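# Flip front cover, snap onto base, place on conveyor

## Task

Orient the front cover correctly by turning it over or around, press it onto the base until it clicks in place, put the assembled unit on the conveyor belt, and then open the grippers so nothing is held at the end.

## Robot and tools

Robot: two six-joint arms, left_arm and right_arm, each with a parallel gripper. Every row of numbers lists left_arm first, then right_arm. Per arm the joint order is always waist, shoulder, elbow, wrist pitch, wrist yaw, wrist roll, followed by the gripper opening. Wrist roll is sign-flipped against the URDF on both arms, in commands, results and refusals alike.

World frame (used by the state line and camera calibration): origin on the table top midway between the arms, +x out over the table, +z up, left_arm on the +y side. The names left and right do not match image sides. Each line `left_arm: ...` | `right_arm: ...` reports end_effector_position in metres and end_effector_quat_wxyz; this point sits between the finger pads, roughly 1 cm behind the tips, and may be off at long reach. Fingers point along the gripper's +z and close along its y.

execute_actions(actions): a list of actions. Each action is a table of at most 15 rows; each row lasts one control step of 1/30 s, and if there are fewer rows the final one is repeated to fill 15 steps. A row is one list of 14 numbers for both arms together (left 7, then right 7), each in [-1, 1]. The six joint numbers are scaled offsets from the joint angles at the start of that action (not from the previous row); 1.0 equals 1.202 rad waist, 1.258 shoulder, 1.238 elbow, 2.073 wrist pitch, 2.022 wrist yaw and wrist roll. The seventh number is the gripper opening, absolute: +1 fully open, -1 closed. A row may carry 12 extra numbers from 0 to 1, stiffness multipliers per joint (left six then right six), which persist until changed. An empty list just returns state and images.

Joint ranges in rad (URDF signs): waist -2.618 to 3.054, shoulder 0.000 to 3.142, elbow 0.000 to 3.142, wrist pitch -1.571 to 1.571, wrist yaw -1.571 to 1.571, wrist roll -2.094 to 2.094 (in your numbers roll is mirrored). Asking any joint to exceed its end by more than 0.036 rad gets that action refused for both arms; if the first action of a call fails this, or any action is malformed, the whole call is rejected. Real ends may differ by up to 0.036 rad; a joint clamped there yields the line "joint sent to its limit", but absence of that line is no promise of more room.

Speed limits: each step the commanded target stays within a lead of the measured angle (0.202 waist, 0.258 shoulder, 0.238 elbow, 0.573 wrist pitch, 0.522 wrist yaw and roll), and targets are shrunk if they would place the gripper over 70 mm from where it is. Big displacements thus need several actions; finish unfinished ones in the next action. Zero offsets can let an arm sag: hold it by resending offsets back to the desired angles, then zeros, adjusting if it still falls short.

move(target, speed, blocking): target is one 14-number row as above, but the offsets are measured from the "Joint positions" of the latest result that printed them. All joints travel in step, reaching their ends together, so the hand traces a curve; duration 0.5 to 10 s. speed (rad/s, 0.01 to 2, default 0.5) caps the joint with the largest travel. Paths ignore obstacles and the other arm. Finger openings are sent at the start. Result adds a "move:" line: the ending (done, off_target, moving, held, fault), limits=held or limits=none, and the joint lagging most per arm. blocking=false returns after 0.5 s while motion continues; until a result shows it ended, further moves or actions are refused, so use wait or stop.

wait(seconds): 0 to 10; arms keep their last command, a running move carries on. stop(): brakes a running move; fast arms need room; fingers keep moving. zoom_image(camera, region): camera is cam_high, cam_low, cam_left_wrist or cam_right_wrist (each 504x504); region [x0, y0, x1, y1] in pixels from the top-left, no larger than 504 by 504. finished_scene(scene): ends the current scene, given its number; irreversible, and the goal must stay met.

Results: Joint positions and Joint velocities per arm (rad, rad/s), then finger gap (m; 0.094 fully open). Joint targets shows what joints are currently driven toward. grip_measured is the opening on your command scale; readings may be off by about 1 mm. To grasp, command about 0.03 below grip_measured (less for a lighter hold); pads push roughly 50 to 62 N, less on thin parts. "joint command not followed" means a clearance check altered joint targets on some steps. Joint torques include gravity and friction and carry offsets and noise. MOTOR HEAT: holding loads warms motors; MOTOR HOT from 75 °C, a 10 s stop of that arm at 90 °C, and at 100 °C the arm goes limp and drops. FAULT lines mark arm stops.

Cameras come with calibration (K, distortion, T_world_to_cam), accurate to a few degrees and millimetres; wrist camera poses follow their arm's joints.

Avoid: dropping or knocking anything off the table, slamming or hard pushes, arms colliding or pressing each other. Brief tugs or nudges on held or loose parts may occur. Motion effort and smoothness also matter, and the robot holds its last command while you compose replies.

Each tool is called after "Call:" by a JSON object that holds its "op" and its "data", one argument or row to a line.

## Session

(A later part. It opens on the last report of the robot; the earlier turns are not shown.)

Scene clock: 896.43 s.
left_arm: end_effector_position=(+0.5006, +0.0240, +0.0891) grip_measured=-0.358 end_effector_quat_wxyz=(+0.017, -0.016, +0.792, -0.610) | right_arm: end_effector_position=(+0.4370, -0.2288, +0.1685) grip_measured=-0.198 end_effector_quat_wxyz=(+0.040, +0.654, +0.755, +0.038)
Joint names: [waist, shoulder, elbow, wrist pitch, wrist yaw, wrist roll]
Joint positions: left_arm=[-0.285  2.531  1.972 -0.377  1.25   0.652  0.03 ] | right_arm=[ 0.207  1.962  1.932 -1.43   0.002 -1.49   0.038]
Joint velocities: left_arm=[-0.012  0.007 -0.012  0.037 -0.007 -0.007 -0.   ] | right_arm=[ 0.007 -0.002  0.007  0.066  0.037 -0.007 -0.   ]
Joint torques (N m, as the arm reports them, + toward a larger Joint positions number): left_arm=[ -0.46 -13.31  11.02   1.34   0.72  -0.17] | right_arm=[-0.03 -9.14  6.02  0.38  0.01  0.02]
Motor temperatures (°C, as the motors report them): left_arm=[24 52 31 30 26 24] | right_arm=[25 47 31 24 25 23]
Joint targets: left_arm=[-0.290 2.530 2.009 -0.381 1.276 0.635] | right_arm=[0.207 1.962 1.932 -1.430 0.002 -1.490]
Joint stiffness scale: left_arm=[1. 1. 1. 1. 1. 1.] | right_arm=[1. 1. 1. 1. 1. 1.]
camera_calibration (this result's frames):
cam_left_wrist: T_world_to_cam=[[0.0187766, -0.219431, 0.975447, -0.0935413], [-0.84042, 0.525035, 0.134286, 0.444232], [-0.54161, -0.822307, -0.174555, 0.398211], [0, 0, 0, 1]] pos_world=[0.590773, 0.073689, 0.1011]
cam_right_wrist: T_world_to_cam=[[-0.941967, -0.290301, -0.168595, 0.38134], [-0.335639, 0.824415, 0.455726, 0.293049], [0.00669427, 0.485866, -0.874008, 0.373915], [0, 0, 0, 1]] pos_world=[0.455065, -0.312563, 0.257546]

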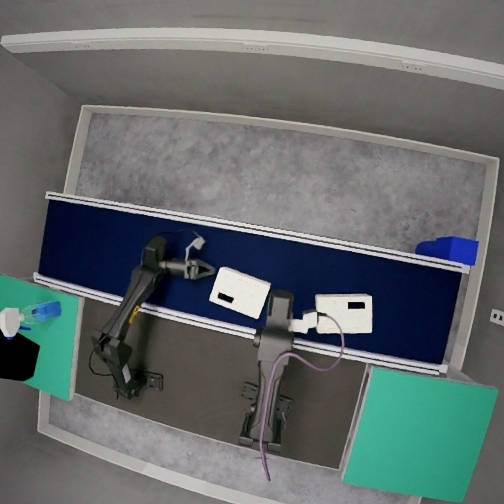

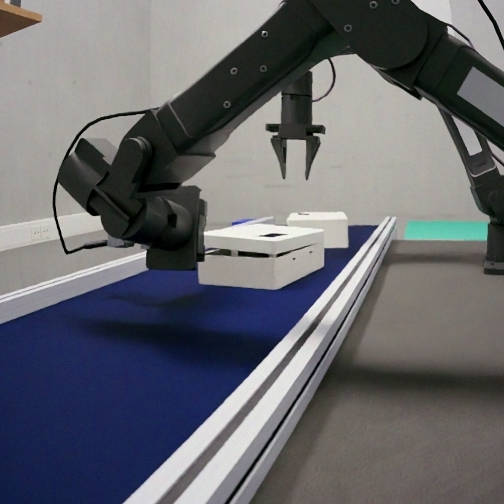

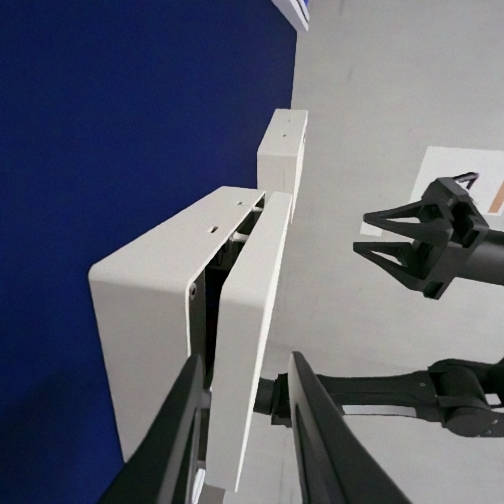

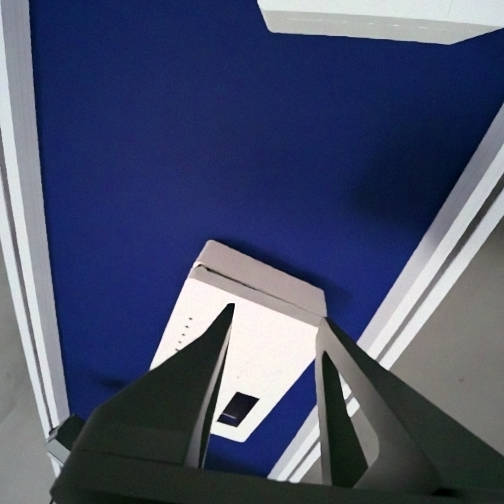

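Call:
{"op": "execute_actions", "data": {
  "actions": [
    [[-0.005,0.0,0.030,-0.002,0.013,-0.009,-0.36,0,0,0,0,0,0,-0.2],[-0.007,0.001,0.033,-0.002,0.013,-0.009,-0.36,0,0,0,0,0,0,-0.2],[-0.009,0.002,0.035,-0.002,0.013,-0.009,-0.36,0,0,0,0,0,0,-0.2],[-0.011,0.003,0.037,-0.002,0.013,-0.009,-0.36,0,0,0,0,0,0,-0.2],[-0.013,0.004,0.039,-0.002,0.013,-0.009,-0.36,0,0,0,0,0,0,-0.2],[-0.015,0.005,0.041,-0.002,0.013,-0.009,-0.36,0,0,0,0,0,0,-0.2],[-0.017,0.006,0.043,-0.002,0.013,-0.009,-0.36,0,0,0,0,0,0,-0.2],[-0.018,0.007,0.045,-0.002,0.013,-0.009,-0.36,0,0,0,0,0,0,-0.2],[-0.0195,0.007,0.047,-0.002,0.013,-0.009,-0.36,0,0,0,0,0,0,-0.2]]
  ]
}}

Call:
{"op": "zoom_image", "data": {
  "camera": "cam_left_wrist",
  "region": [150, 230, 350, 430]
}}

Scene clock: 924.23 s.
left_arm: end_effector_position=(+0.4992, +0.0139, +0.0919) grip_measured=-0.358 end_effector_quat_wxyz=(+0.017, -0.004, +0.791, -0.612) | right_arm: end_effector_position=(+0.4370, -0.2288, +0.1685) grip_measured=-0.198 end_effector_quat_wxyz=(+0.040, +0.654, +0.755, +0.038)
Joint names: [waist, shoulder, elbow, wrist pitch, wrist yaw, wrist roll]
Joint positions: left_arm=[-0.304  2.538  1.993 -0.379  1.25   0.651  0.03 ] | right_arm=[ 0.207  1.962  1.932 -1.43   0.002 -1.49   0.038]
Joint velocities: left_arm=[ 0.007  0.012 -0.012 -0.022 -0.022  0.007 -0.001] | right_arm=[-0.002 -0.012 -0.002 -0.007 -0.095  0.037 -0.001]
Joint torques (N m, as the arm reports them, + toward a larger Joint positions number): left_arm=[ -0.3  -13.24  11.14   1.41   0.72  -0.14] | right_arm=[-0.04 -9.15  6.01  0.38  0.01  0.02]
Motor temperatures (°C, as the motors report them): left_arm=[24 53 32 30 26 24] | right_arm=[25 47 31 24 25 23]
Joint targets: left_arm=[-0.309 2.540 2.030 -0.381 1.276 0.634] | right_arm=[0.207 1.962 1.932 -1.430 0.002 -1.490]
Joint stiffness scale: left_arm=[1. 1. 1. 1. 1. 1.] | right_arm=[1. 1. 1. 1. 1. 1.]
camera_calibration (this result's frames):
cam_left_wrist: T_world_to_cam=[[0.00186285, -0.217521, 0.976054, -0.090164], [-0.832066, 0.541057, 0.122166, 0.444726], [-0.554674, -0.812368, -0.179983, 0.396609], [0, 0, 0, 1]] pos_world=[0.590197, 0.0619582, 0.105057]
cam_right_wrist: T_world_to_cam=[[-0.941967, -0.290301, -0.168595, 0.38134], [-0.335639, 0.824415, 0.455726, 0.293049], [0.00669427, 0.485866, -0.874008, 0.373915], [0, 0, 0, 1]] pos_world=[0.455065, -0.312563, 0.257546]

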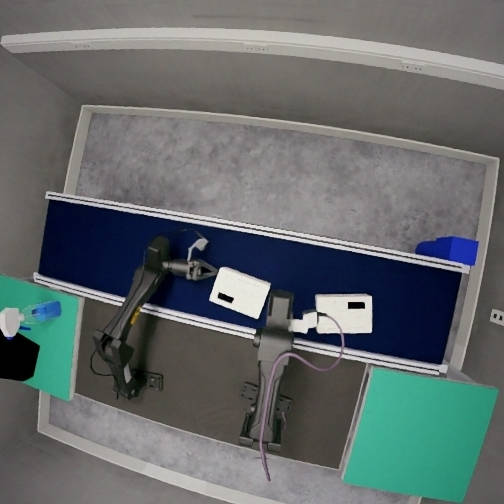

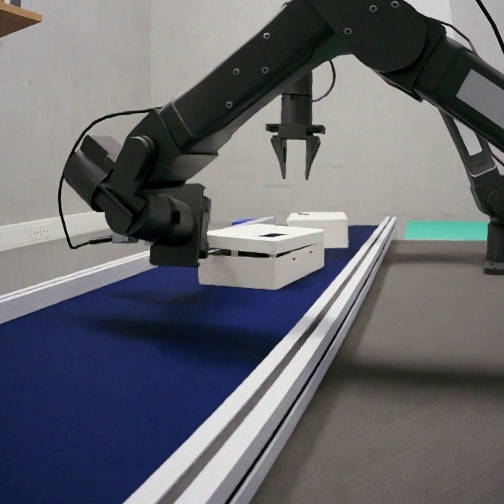

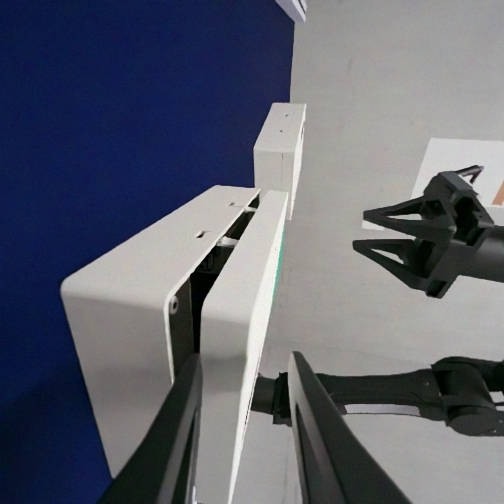

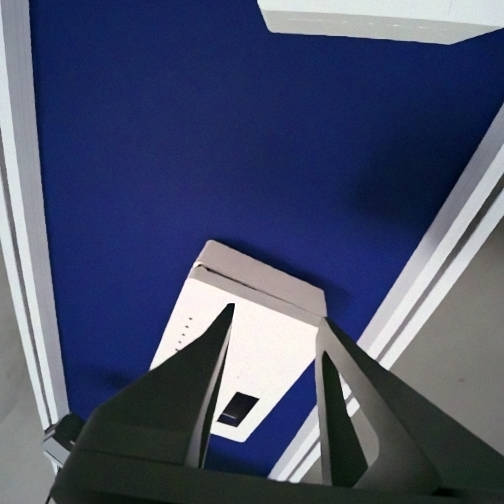

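Region (150, 230, 350, 430) of cam_left_wrist's 504x504 image, scaled by 2.520, with more detail than that image has.

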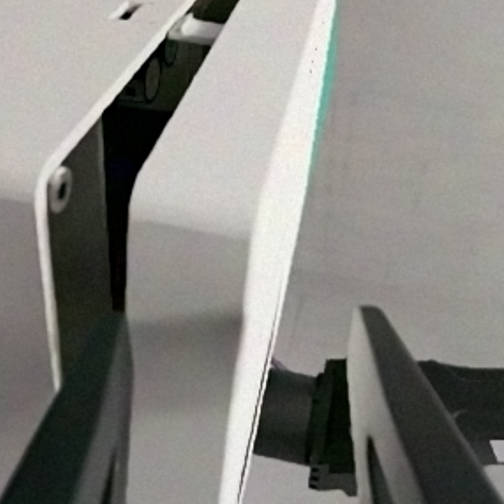

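Call:
{"op": "execute_actions", "data": {
  "actions": [
    [[-0.004,0.002,0.030,-0.001,0.013,-0.008,-0.36,0,0,0,0,0,0,-0.2],[-0.004,0.003,0.030,-0.001,0.013,-0.008,-0.36,0,0,0,0,0,0,-0.2],[-0.004,0.004,0.030,-0.001,0.013,-0.008,-0.36,0,0,0,0,0,0,-0.2],[-0.004,0.005,0.030,-0.001,0.013,-0.008,-0.36,0,0,0,0,0,0,-0.2],[-0.004,0.006,0.030,-0.001,0.013,-0.008,-0.36,0,0,0,0,0,0,-0.2]]
  ]
}}

Call:
{"op": "zoom_image", "data": {
  "camera": "cam_left_wrist",
  "region": [150, 230, 350, 430]
}}

Scene clock: 939.30 s.
left_arm: end_effector_position=(+0.4991, +0.0137, +0.0919) grip_measured=-0.358 end_effector_quat_wxyz=(+0.016, -0.004, +0.791, -0.612) | right_arm: end_effector_position=(+0.4370, -0.2288, +0.1685) grip_measured=-0.198 end_effector_quat_wxyz=(+0.040, +0.654, +0.755, +0.038)
Joint names: [waist, shoulder, elbow, wrist pitch, wrist yaw, wrist roll]
Joint positions: left_arm=[-0.304  2.538  1.993 -0.379  1.25   0.651  0.03 ] | right_arm=[ 0.207  1.962  1.932 -1.43   0.002 -1.49   0.038]
Joint velocities: left_arm=[ 0.007  0.002  0.007  0.022 -0.081  0.11  -0.   ] | right_arm=[ 0.007 -0.007 -0.002 -0.007 -0.022 -0.066  0.001]
Joint torques (N m, as the arm reports them, + toward a larger Joint positions number): left_arm=[ -0.36 -12.77  11.14   1.37   0.68  -0.16] | right_arm=[-0.02 -9.14  6.02  0.38  0.01  0.02]
Motor temperatures (°C, as the motors report them): left_arm=[24 53 32 30 26 24] | right_arm=[25 47 31 24 25 23]
Joint targets: left_arm=[-0.309 2.545 2.030 -0.381 1.276 0.635] | right_arm=[0.207 1.962 1.932 -1.430 0.002 -1.490]
Joint stiffness scale: left_arm=[1. 1. 1. 1. 1. 1.] | right_arm=[1. 1. 1. 1. 1. 1.]
camera_calibration (this result's frames):
cam_left_wrist: T_world_to_cam=[[0.00177987, -0.217521, 0.976054, -0.0901654], [-0.831859, 0.541374, 0.122166, 0.444644], [-0.554984, -0.812157, -0.179983, 0.396545], [0, 0, 0, 1]] pos_world=[0.590118, 0.0617256, 0.105057]
cam_right_wrist: T_world_to_cam=[[-0.941967, -0.290301, -0.168595, 0.38134], [-0.335639, 0.824415, 0.455726, 0.293049], [0.00669427, 0.485866, -0.874008, 0.373915], [0, 0, 0, 1]] pos_world=[0.455065, -0.312563, 0.257546]

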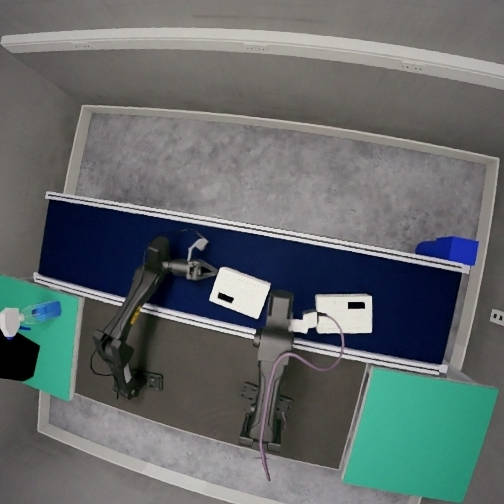

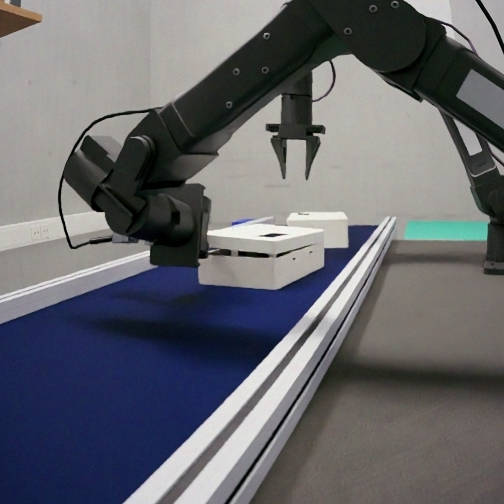

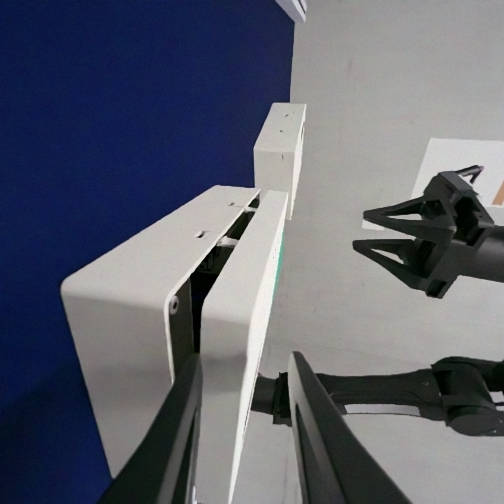

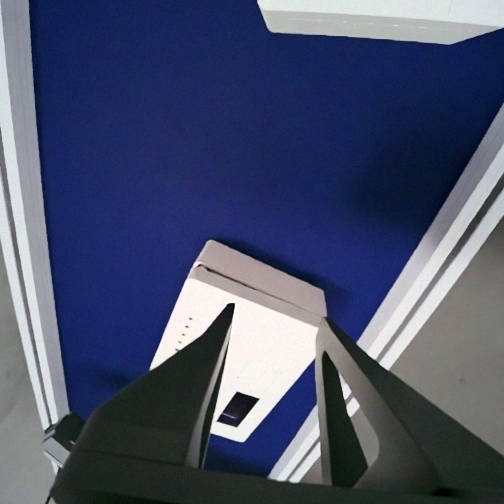

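Region (150, 230, 350, 430) of cam_left_wrist's 504x504 image, scaled by 2.520, with more detail than that image has.

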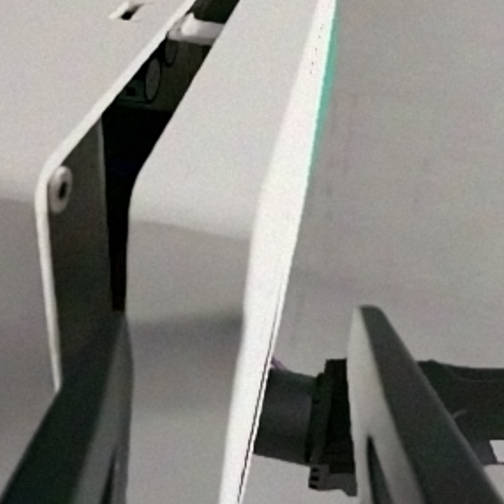

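Call:
{"op": "execute_actions", "data": {
  "actions": [
    [[-0.004,0.0,0.030,-0.005,0.013,-0.008,-0.36,0,0,0,0,0,0,-0.2],[-0.004,0.0,0.030,-0.010,0.013,-0.008,-0.36,0,0,0,0,0,0,-0.2],[-0.004,0.0,0.030,-0.015,0.013,-0.008,-0.36,0,0,0,0,0,0,-0.2],[-0.004,0.0,0.030,-0.020,0.013,-0.008,-0.36,0,0,0,0,0,0,-0.2],[-0.004,0.0,0.030,-0.024,0.013,-0.008,-0.36,0,0,0,0,0,0,-0.2],[-0.004,0.0,0.030,-0.0265,0.013,-0.008,-0.36,0,0,0,0,0,0,-0.2]]
  ]
}}

Call:
{"op": "zoom_image", "data": {
  "camera": "cam_left_wrist",
  "region": [150, 230, 350, 430]
}}

Scene clock: 967.20 s.
left_arm: end_effector_position=(+0.4945, +0.0145, +0.0885) grip_measured=-0.358 end_effector_quat_wxyz=(-0.002, -0.018, +0.794, -0.608) | right_arm: end_effector_position=(+0.4370, -0.2288, +0.1685) grip_measured=-0.198 end_effector_quat_wxyz=(+0.040, +0.654, +0.755, +0.038)
Joint names: [waist, shoulder, elbow, wrist pitch, wrist yaw, wrist roll]
Joint positions: left_arm=[-0.304  2.538  1.993 -0.425  1.25   0.651  0.03 ] | right_arm=[ 0.207  1.962  1.932 -1.43   0.002 -1.49   0.038]
Joint velocities: left_arm=[ 0.002 -0.022  0.002 -0.066  0.007  0.037 -0.   ] | right_arm=[-0.007 -0.012  0.007 -0.007 -0.022 -0.007 -0.001]
Joint torques (N m, as the arm reports them, + toward a larger Joint positions number): left_arm=[ -0.51 -13.34  11.08   1.28   0.7   -0.17] | right_arm=[-0.02 -9.15  6.02  0.38  0.01  0.02]
Motor temperatures (°C, as the motors report them): left_arm=[24 53 33 30 26 24] | right_arm=[25 47 31 24 25 23]
Joint targets: left_arm=[-0.309 2.538 2.030 -0.434 1.276 0.635] | right_arm=[0.207 1.962 1.932 -1.430 0.002 -1.490]
Joint stiffness scale: left_arm=[1. 1. 1. 1. 1. 1.] | right_arm=[1. 1. 1. 1. 1. 1.]
camera_calibration (this result's frames):
cam_left_wrist: T_world_to_cam=[[0.0461605, -0.224944, 0.973278, -0.108252], [-0.825344, 0.540284, 0.164015, 0.433832], [-0.562741, -0.810859, -0.160716, 0.396081], [0, 0, 0, 1]] pos_world=[0.585948, 0.0624229, 0.0978615]
cam_right_wrist: T_world_to_cam=[[-0.941967, -0.290301, -0.168595, 0.38134], [-0.335639, 0.824415, 0.455726, 0.293049], [0.00669427, 0.485866, -0.874008, 0.373915], [0, 0, 0, 1]] pos_world=[0.455065, -0.312563, 0.257546]

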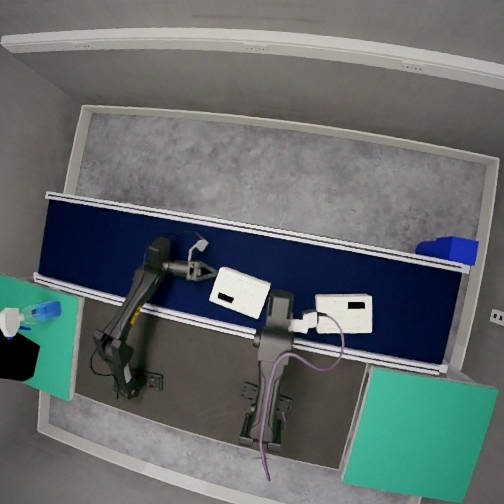

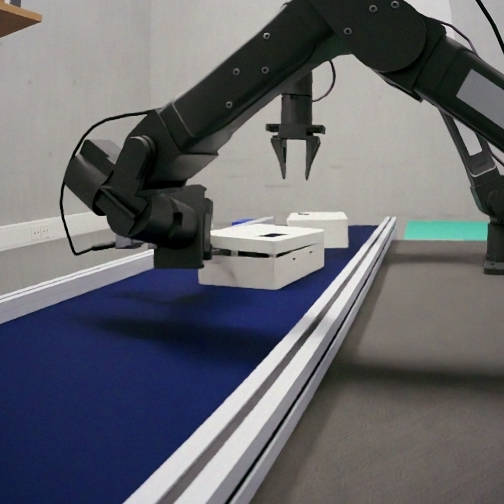

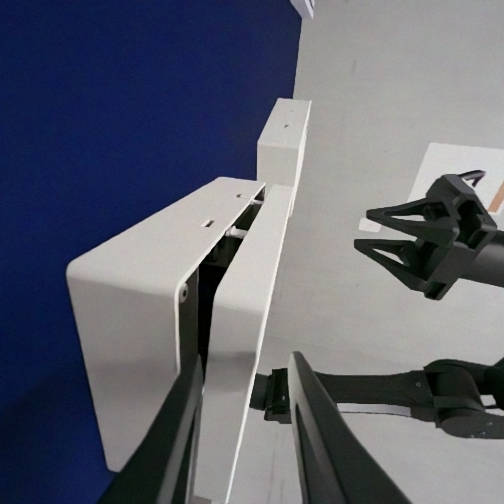

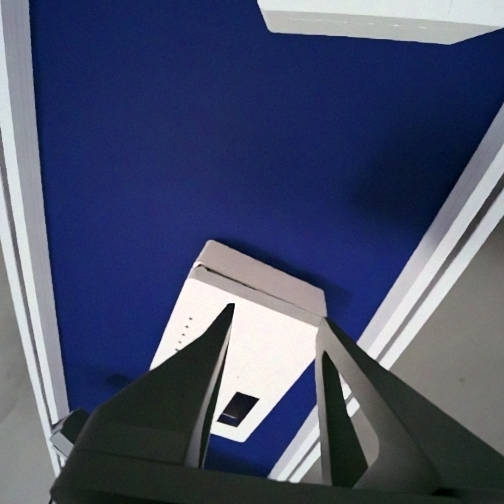

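Region (150, 230, 350, 430) of cam_left_wrist's 504x504 image, scaled by 2.520, with more detail than that image has.

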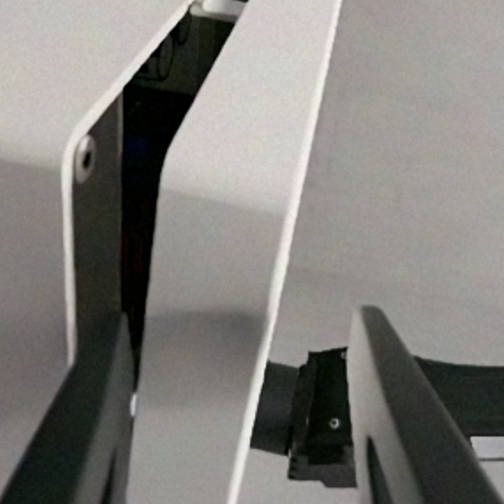

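Call:
{"op": "execute_actions", "data": {
  "actions": [
    [[-0.004,0.003,0.030,-0.0043,0.013,-0.008,-0.36,0,0,0,0,0,0,-0.2],[-0.006,0.004,0.032,-0.0043,0.013,-0.008,-0.36,0,0,0,0,0,0,-0.2],[-0.008,0.005,0.034,-0.0043,0.013,-0.008,-0.36,0,0,0,0,0,0,-0.2],[-0.0095,0.0055,0.036,-0.0043,0.013,-0.008,-0.36,0,0,0,0,0,0,-0.2],[-0.011,0.006,0.0375,-0.0043,0.013,-0.008,-0.36,0,0,0,0,0,0,-0.2],[-0.0125,0.0065,0.039,-0.0043,0.013,-0.008,-0.36,0,0,0,0,0,0,-0.2],[-0.014,0.007,0.0405,-0.0043,0.013,-0.008,-0.36,0,0,0,0,0,0,-0.2],[-0.015,0.0075,0.042,-0.0043,0.013,-0.008,-0.36,0,0,0,0,0,0,-0.2],[-0.0164,0.0084,0.0438,-0.0043,0.013,-0.008,-0.36,0,0,0,0,0,0,-0.2]]
  ]
}}

Call:
{"op": "zoom_image", "data": {
  "camera": "cam_left_wrist",
  "region": [150, 230, 350, 430]
}}

Scene clock: 1000.20 s.
left_arm: end_effector_position=(+0.4939, +0.0086, +0.0895) grip_measured=-0.358 end_effector_quat_wxyz=(-0.003, -0.012, +0.793, -0.609) | right_arm: end_effector_position=(+0.4370, -0.2288, +0.1685) grip_measured=-0.198 end_effector_quat_wxyz=(+0.040, +0.654, +0.755, +0.038)
Joint names: [waist, shoulder, elbow, wrist pitch, wrist yaw, wrist roll]
Joint positions: left_arm=[-0.315  2.545  2.009 -0.43   1.25   0.651  0.03 ] | right_arm=[ 0.207  1.962  1.932 -1.43   0.002 -1.49   0.038]
Joint velocities: left_arm=[ 0.012 -0.007 -0.002 -0.037 -0.066  0.007 -0.001] | right_arm=[ 0.002  0.012  0.007  0.007 -0.051  0.022 -0.   ]
Joint torques (N m, as the arm reports them, + toward a larger Joint positions number): left_arm=[ -0.8  -13.11  11.15   1.31   0.69  -0.17] | right_arm=[-0.03 -9.15  6.02  0.38  0.01  0.02]
Motor temperatures (°C, as the motors report them): left_arm=[24 55 33 30 26 24] | right_arm=[25 47 31 24 25 23]
Joint targets: left_arm=[-0.324 2.548 2.047 -0.434 1.276 0.635] | right_arm=[0.207 1.962 1.932 -1.430 0.002 -1.490]
Joint stiffness scale: left_arm=[1. 1. 1. 1. 1. 1.] | right_arm=[1. 1. 1. 1. 1. 1.]
camera_calibration (this result's frames):
cam_left_wrist: T_world_to_cam=[[0.0397338, -0.224708, 0.973616, -0.107305], [-0.820195, 0.549188, 0.160224, 0.434071], [-0.570702, -0.804921, -0.162483, 0.395176], [0, 0, 0, 1]] pos_world=[0.585814, 0.0555871, 0.0991346]
cam_right_wrist: T_world_to_cam=[[-0.941967, -0.290301, -0.168595, 0.38134], [-0.335639, 0.824415, 0.455726, 0.293049], [0.00669427, 0.485866, -0.874008, 0.373915], [0, 0, 0, 1]] pos_world=[0.455065, -0.312563, 0.257546]

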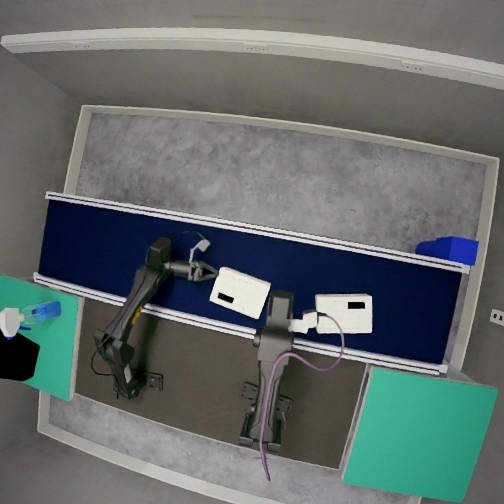

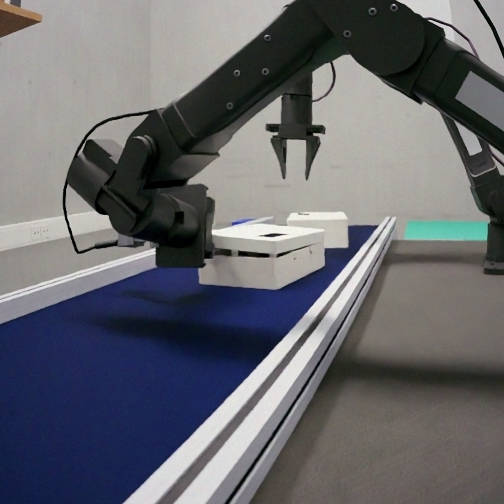

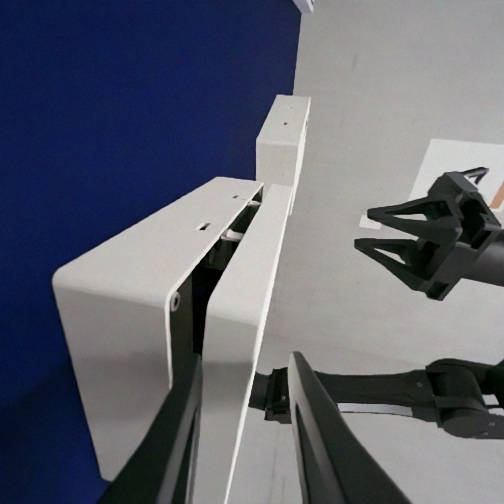

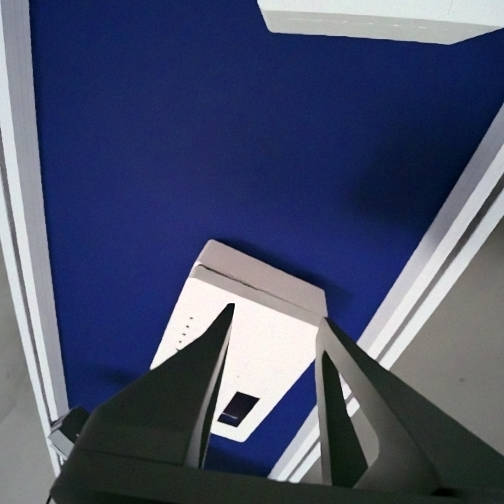

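Region (150, 230, 350, 430) of cam_left_wrist's 504x504 image, scaled by 2.520, with more detail than that image has.

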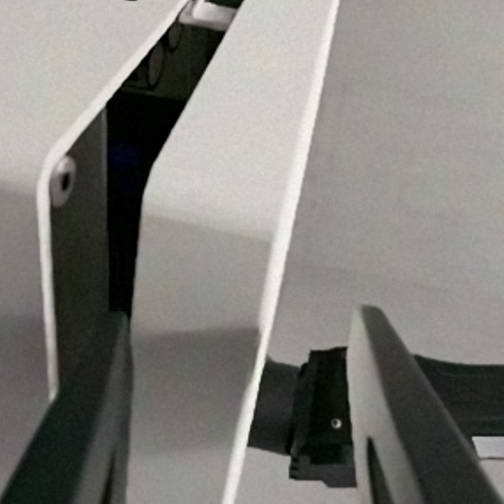

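Call:
{"op": "execute_actions", "data": {
  "actions": [
    [[0.004,0.003,0.031,-0.002,0.013,-0.008,-0.36,0,0,0,0,0,0,-0.2],[0.006,0.004,0.031,-0.002,0.013,-0.008,-0.36,0,0,0,0,0,0,-0.2],[0.008,0.005,0.031,-0.002,0.013,-0.008,-0.36,0,0,0,0,0,0,-0.2],[0.008,0.006,0.031,-0.002,0.013,-0.008,-0.36,0,0,0,0,0,0,-0.2],[0.008,0.007,0.031,-0.002,0.013,-0.008,-0.36,0,0,0,0,0,0,-0.2],[0.008,0.008,0.031,-0.002,0.013,-0.008,-0.36,0,0,0,0,0,0,-0.2],[0.008,0.009,0.031,-0.002,0.013,-0.008,-0.36,0,0,0,0,0,0,-0.2]]
  ]
}}

Call:
{"op": "zoom_image", "data": {
  "camera": "cam_left_wrist",
  "region": [150, 230, 350, 430]
}}

Scene clock: 1024.27 s.
left_arm: end_effector_position=(+0.4938, +0.0093, +0.0842) grip_measured=-0.358 end_effector_quat_wxyz=(-0.007, -0.016, +0.794, -0.608) | right_arm: end_effector_position=(+0.4370, -0.2288, +0.1685) grip_measured=-0.198 end_effector_quat_wxyz=(+0.040, +0.654, +0.755, +0.038)
Joint names: [waist, shoulder, elbow, wrist pitch, wrist yaw, wrist roll]
Joint positions: left_arm=[-0.314  2.555  2.009 -0.43   1.25   0.651  0.03 ] | right_arm=[ 0.207  1.962  1.932 -1.43   0.002 -1.49   0.038]
Joint velocities: left_arm=[ 0.012  0.022 -0.017 -0.022  0.007 -0.007  0.   ] | right_arm=[ 0.002  0.017 -0.022 -0.037  0.022 -0.007  0.   ]
Joint torques (N m, as the arm reports them, + toward a larger Joint positions number): left_arm=[  0.85 -13.18  11.15   1.31   0.71  -0.13] | right_arm=[-0.02 -9.15  6.02  0.37  0.01  0.02]
Motor temperatures (°C, as the motors report them): left_arm=[24 55 33 30 26 24] | right_arm=[25 47 31 24 25 23]
Joint targets: left_arm=[-0.305 2.557 2.048 -0.434 1.276 0.635] | right_arm=[0.207 1.962 1.932 -1.430 0.002 -1.490]
Joint stiffness scale: left_arm=[1. 1. 1. 1. 1. 1.] | right_arm=[1. 1. 1. 1. 1. 1.]
camera_calibration (this result's frames):
cam_left_wrist: T_world_to_cam=[[0.0494957, -0.226345, 0.972789, -0.106764], [-0.819215, 0.547965, 0.16918, 0.433325], [-0.571347, -0.805297, -0.158303, 0.394801], [0, 0, 0, 1]] pos_world=[0.585838, 0.0563194, 0.0930472]
cam_right_wrist: T_world_to_cam=[[-0.941967, -0.290301, -0.168595, 0.38134], [-0.335639, 0.824415, 0.455726, 0.293049], [0.00669427, 0.485866, -0.874008, 0.373915], [0, 0, 0, 1]] pos_world=[0.455065, -0.312563, 0.257546]

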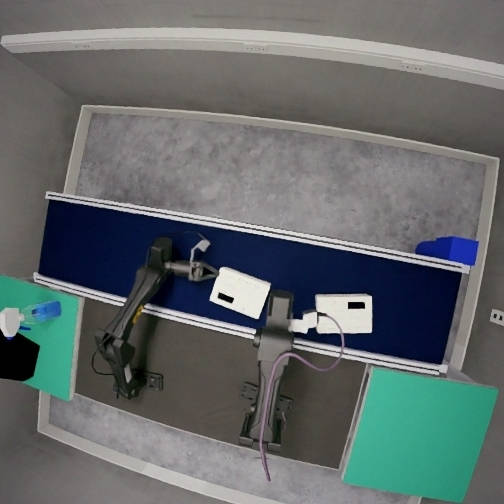

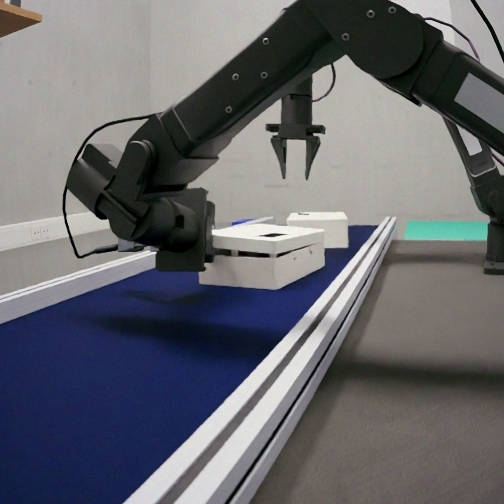

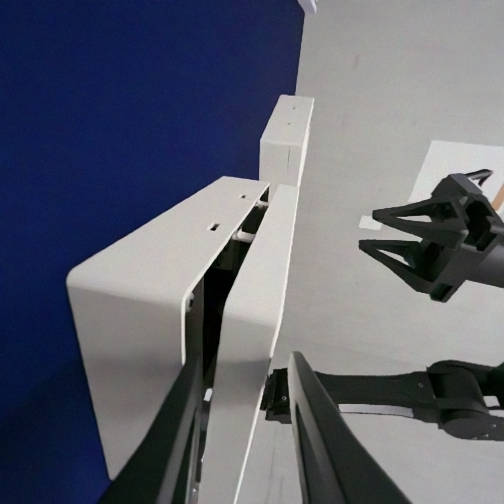

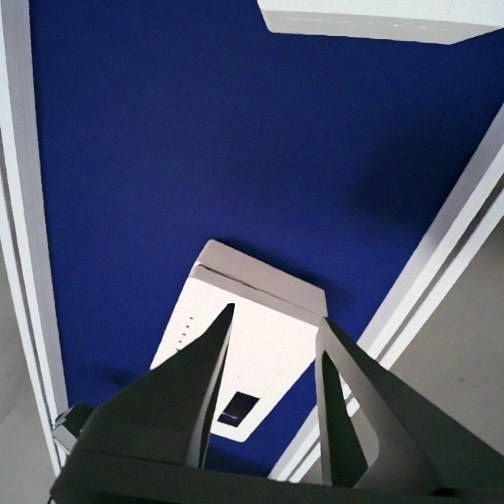

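Region (150, 230, 350, 430) of cam_left_wrist's 504x504 image, scaled by 2.520, with more detail than that image has.

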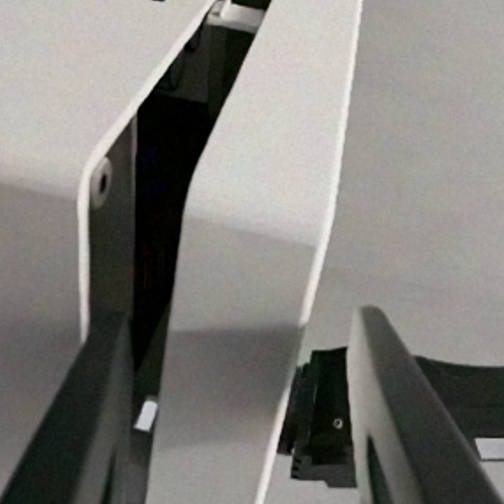

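Call:
{"op": "execute_actions", "data": {
  "actions": [
    [[-0.004,0.002,0.032,-0.002,0.013,-0.008,-0.36,0,0,0,0,0,0,-0.2],[-0.007,0.003,0.035,-0.002,0.013,-0.008,-0.36,0,0,0,0,0,0,-0.2],[-0.008,0.004,0.038,-0.002,0.013,-0.008,-0.36,0,0,0,0,0,0,-0.2],[-0.009,0.005,0.041,-0.002,0.013,-0.008,-0.36,0,0,0,0,0,0,-0.2],[-0.010,0.006,0.043,-0.002,0.013,-0.008,-0.36,0,0,0,0,0,0,-0.2],[-0.0115,0.007,0.045,-0.002,0.013,-0.008,-0.36,0,0,0,0,0,0,-0.2],[-0.013,0.008,0.047,-0.002,0.013,-0.008,-0.36,0,0,0,0,0,0,-0.2],[-0.014,0.009,0.049,-0.002,0.013,-0.008,-0.36,0,0,0,0,0,0,-0.2],[-0.015,0.010,0.051,-0.002,0.013,-0.008,-0.36,0,0,0,0,0,0,-0.2],[-0.016,0.011,0.053,-0.002,0.013,-0.008,-0.36,0,0,0,0,0,0,-0.2],[-0.017,0.012,0.055,-0.002,0.013,-0.008,-0.36,0,0,0,0,0,0,-0.2],[-0.018,0.013,0.057,-0.002,0.013,-0.008,-0.36,0,0,0,0,0,0,-0.2],[-0.019,0.014,0.059,-0.002,0.013,-0.008,-0.36,0,0,0,0,0,0,-0.2],[-0.020,0.0145,0.0606,-0.002,0.013,-0.008,-0.36,0,0,0,0,0,0,-0.2]]
  ]
}}

Call:
{"op": "zoom_image", "data": {
  "camera": "cam_left_wrist",
  "region": [150, 230, 350, 430]
}}

Scene clock: 1054.07 s.
left_arm: end_effector_position=(+0.4958, +0.0014, +0.0877) grip_measured=-0.358 end_effector_quat_wxyz=(-0.003, -0.005, +0.793, -0.609) | right_arm: end_effector_position=(+0.4370, -0.2288, +0.1685) grip_measured=-0.198 end_effector_quat_wxyz=(+0.040, +0.654, +0.755, +0.038)
Joint names: [waist, shoulder, elbow, wrist pitch, wrist yaw, wrist roll]
Joint positions: left_arm=[-0.327  2.569  2.044 -0.432  1.25   0.651  0.03 ] | right_arm=[ 0.207  1.962  1.932 -1.43   0.002 -1.49   0.038]
Joint velocities: left_arm=[-0.042  0.037  0.022  0.022  0.051 -0.081  0.001] | right_arm=[-0.017 -0.007 -0.012 -0.11  -0.051  0.007 -0.   ]
Joint torques (N m, as the arm reports them, + toward a larger Joint positions number): left_arm=[ -0.69 -13.39  11.15   1.34   0.73  -0.19] | right_arm=[-0.03 -9.15  6.02  0.38  0.01  0.02]
Motor temperatures (°C, as the motors report them): left_arm=[24 56 33 29 27 24] | right_arm=[25 47 31 24 25 23]
Joint targets: left_arm=[-0.338 2.573 2.084 -0.434 1.276 0.635] | right_arm=[0.207 1.962 1.932 -1.430 0.002 -1.490]
Joint stiffness scale: left_arm=[1. 1. 1. 1. 1. 1.] | right_arm=[1. 1. 1. 1. 1. 1.]
camera_calibration (this result's frames):
cam_left_wrist: T_world_to_cam=[[0.0278639, -0.223434, 0.974321, -0.101482], [-0.814891, 0.559438, 0.151597, 0.438018], [-0.578944, -0.798189, -0.166486, 0.394596], [0, 0, 0, 1]] pos_world=[0.588214, 0.0472439, 0.0981687]
cam_right_wrist: T_world_to_cam=[[-0.941967, -0.290301, -0.168595, 0.38134], [-0.335639, 0.824415, 0.455726, 0.293049], [0.00669427, 0.485866, -0.874008, 0.373915], [0, 0, 0, 1]] pos_world=[0.455065, -0.312563, 0.257546]

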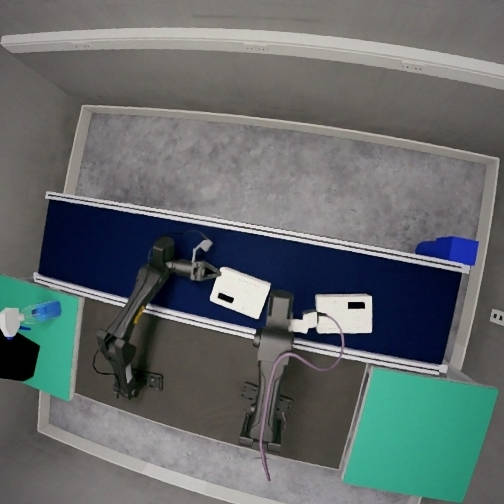

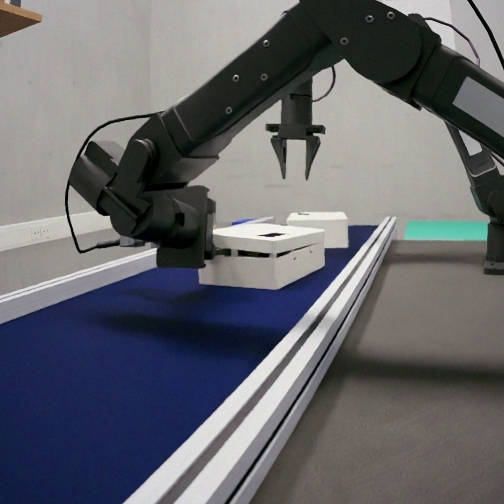

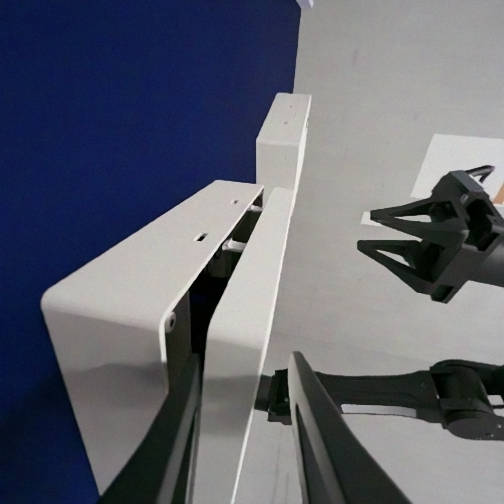

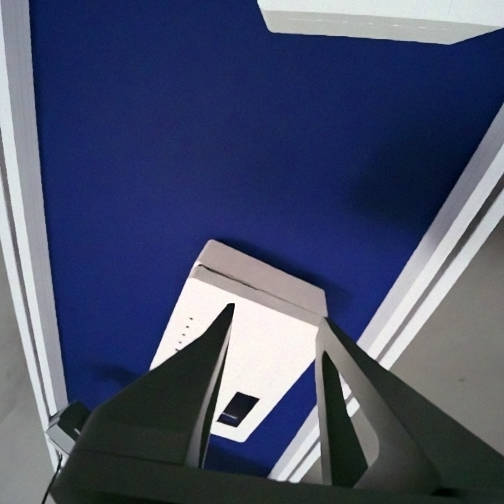

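Region (150, 230, 350, 430) of cam_left_wrist's 504x504 image, scaled by 2.520, with more detail than that image has.

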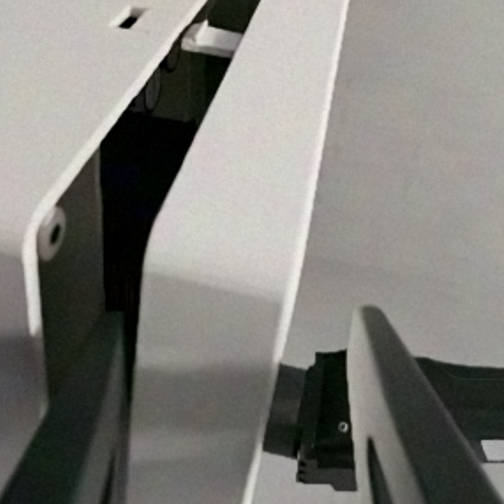

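Call:
{"op": "zoom_image", "data": {
  "camera": "cam_low",
  "region": [150, 200, 300, 300]
}}

Call:
{"op": "zoom_image", "data": {
  "camera": "cam_high",
  "region": [150, 220, 290, 330]
}}

Region (150, 200, 300, 300) of cam_low's 504x504 image, scaled by 3.360, with more detail than that image has.

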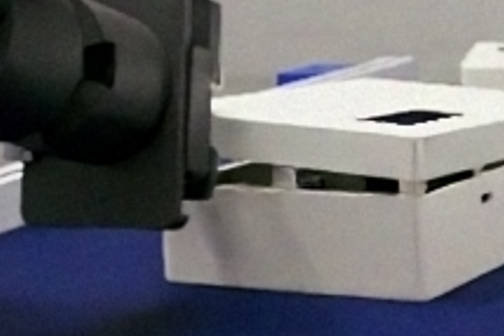

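Region (150, 220, 290, 330) of cam_high's 504x504 image, scaled by 3.600, with more detail than that image has; it fills the top 396 rows of this view, and the rest is white.

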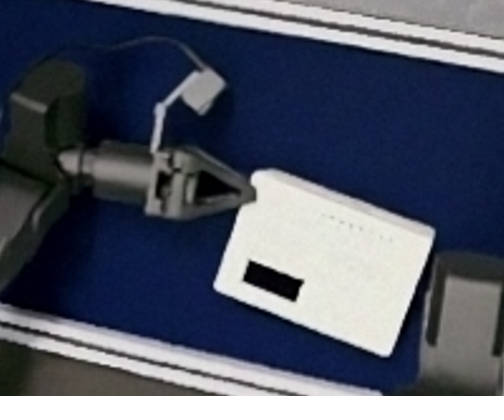

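Call:
{"op": "execute_actions", "data": {
  "actions": [
    [[-0.006,0.004,0.032,-0.001,0.013,-0.008,-0.36,0,0,0,0,0,0,-0.2],[-0.007,0.006,0.032,-0.001,0.013,-0.008,-0.36,0,0,0,0,0,0,-0.2],[-0.008,0.007,0.033,-0.001,0.013,-0.008,-0.36,0,0,0,0,0,0,-0.2],[-0.009,0.008,0.034,-0.001,0.013,-0.008,-0.36,0,0,0,0,0,0,-0.2],[-0.011,0.009,0.036,-0.001,0.013,-0.008,-0.36,0,0,0,0,0,0,-0.2],[-0.0125,0.010,0.038,-0.001,0.013,-0.008,-0.36,0,0,0,0,0,0,-0.2],[-0.014,0.011,0.040,-0.001,0.013,-0.008,-0.36,0,0,0,0,0,0,-0.2],[-0.0155,0.0115,0.0415,-0.001,0.013,-0.008,-0.36,0,0,0,0,0,0,-0.2],[-0.017,0.012,0.043,-0.001,0.013,-0.008,-0.36,0,0,0,0,0,0,-0.2],[-0.0185,0.0125,0.0445,-0.001,0.013,-0.008,-0.36,0,0,0,0,0,0,-0.2],[-0.020,0.013,0.046,-0.001,0.013,-0.008,-0.36,0,0,0,0,0,0,-0.2],[-0.0215,0.014,0.0475,-0.001,0.013,-0.008,-0.36,0,0,0,0,0,0,-0.2],[-0.023,0.0145,0.049,-0.001,0.013,-0.008,-0.36,0,0,0,0,0,0,-0.2],[-0.0245,0.0154,0.0505,-0.001,0.013,-0.008,-0.36,0,0,0,0,0,0,-0.2]]
  ]
}}

Call:
{"op": "zoom_image", "data": {
  "camera": "cam_left_wrist",
  "region": [150, 230, 350, 430]
}}

Call:
{"op": "zoom_image", "data": {
  "camera": "cam_high",
  "region": [150, 220, 290, 330]
}}

Scene clock: 1084.87 s.
left_arm: end_effector_position=(+0.4945, -0.0073, +0.0849) grip_measured=-0.358 end_effector_quat_wxyz=(-0.007, +0.002, +0.793, -0.610) | right_arm: end_effector_position=(+0.4370, -0.2288, +0.1685) grip_measured=-0.198 end_effector_quat_wxyz=(+0.040, +0.654, +0.755, +0.038)
Joint names: [waist, shoulder, elbow, wrist pitch, wrist yaw, wrist roll]
Joint positions: left_arm=[-0.343  2.587  2.066 -0.433  1.251  0.651  0.03 ] | right_arm=[ 0.207  1.962  1.932 -1.43   0.002 -1.49   0.038]
Joint velocities: left_arm=[-0.056  0.046  0.022 -0.051  0.066  0.066 -0.001] | right_arm=[ 0.012  0.017 -0.002 -0.081  0.007  0.051 -0.   ]
Joint torques (N m, as the arm reports them, + toward a larger Joint positions number): left_arm=[ -0.84 -13.52  11.35   1.33   0.71  -0.17] | right_arm=[-0.03 -9.15  6.02  0.38  0.    0.01]
Motor temperatures (°C, as the motors report them): left_arm=[24 56 34 29 27 24] | right_arm=[25 47 31 24 25 23]
Joint targets: left_arm=[-0.357 2.588 2.107 -0.434 1.277 0.635] | right_arm=[0.207 1.962 1.932 -1.430 0.002 -1.490]
Joint stiffness scale: left_arm=[1. 1. 1. 1. 1. 1.] | right_arm=[1. 1. 1. 1. 1. 1.]
camera_calibration (this result's frames):
cam_left_wrist: T_world_to_cam=[[0.0218303, -0.223023, 0.974569, -0.09766], [-0.806299, 0.57242, 0.149055, 0.438289], [-0.591105, -0.789048, -0.167327, 0.392602], [0, 0, 0, 1]] pos_world=[0.587592, 0.037116, 0.0955401]
cam_right_wrist: T_world_to_cam=[[-0.941967, -0.290301, -0.168595, 0.38134], [-0.335639, 0.824415, 0.455726, 0.293049], [0.00669427, 0.485866, -0.874008, 0.373915], [0, 0, 0, 1]] pos_world=[0.455065, -0.312563, 0.257546]

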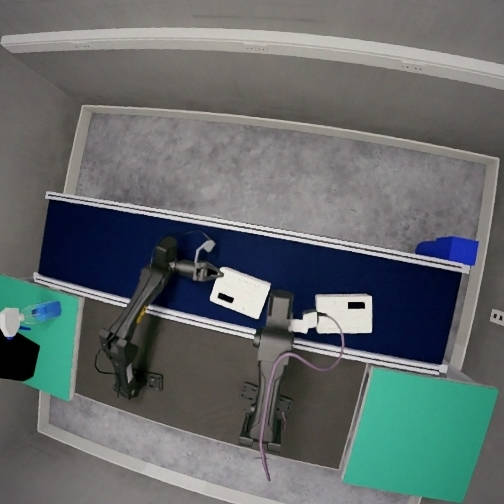

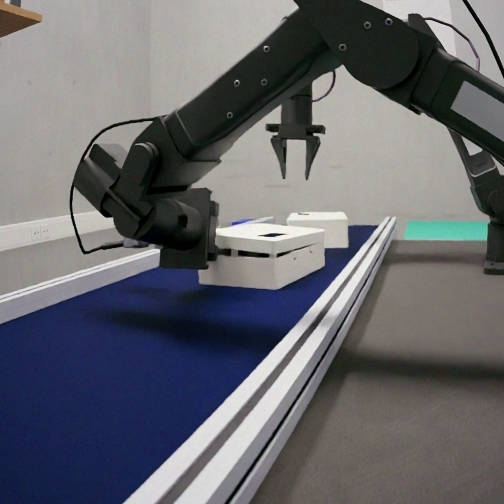

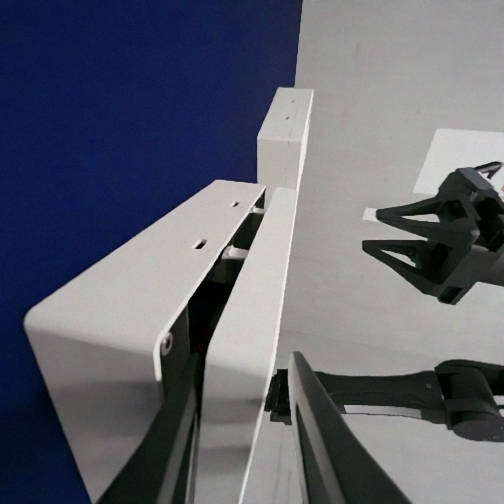

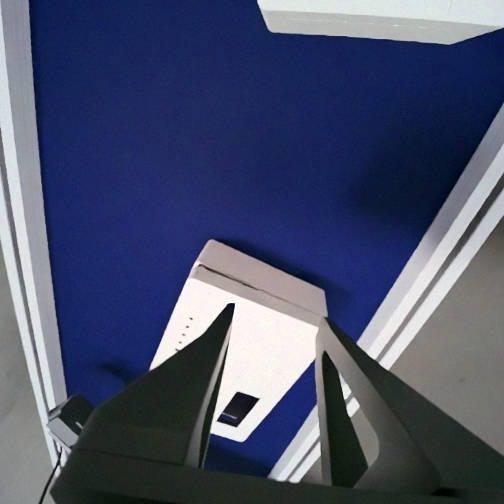

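Region (150, 230, 350, 430) of cam_left_wrist's 504x504 image, scaled by 2.520, with more detail than that image has.

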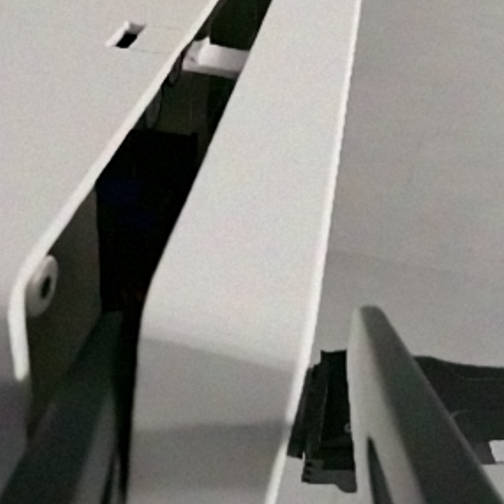

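Region (150, 220, 290, 330) of cam_high's 504x504 image, scaled by 3.600, with more detail than that image has; it fills the top 396 rows of this view, and the rest is white.

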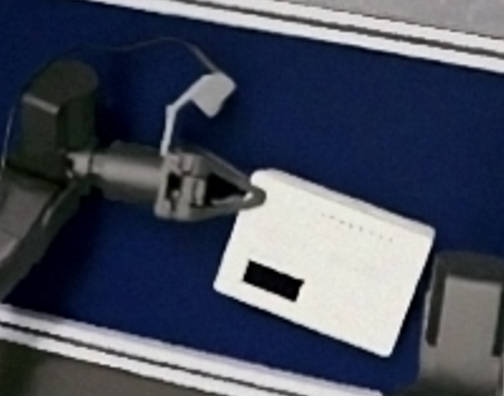

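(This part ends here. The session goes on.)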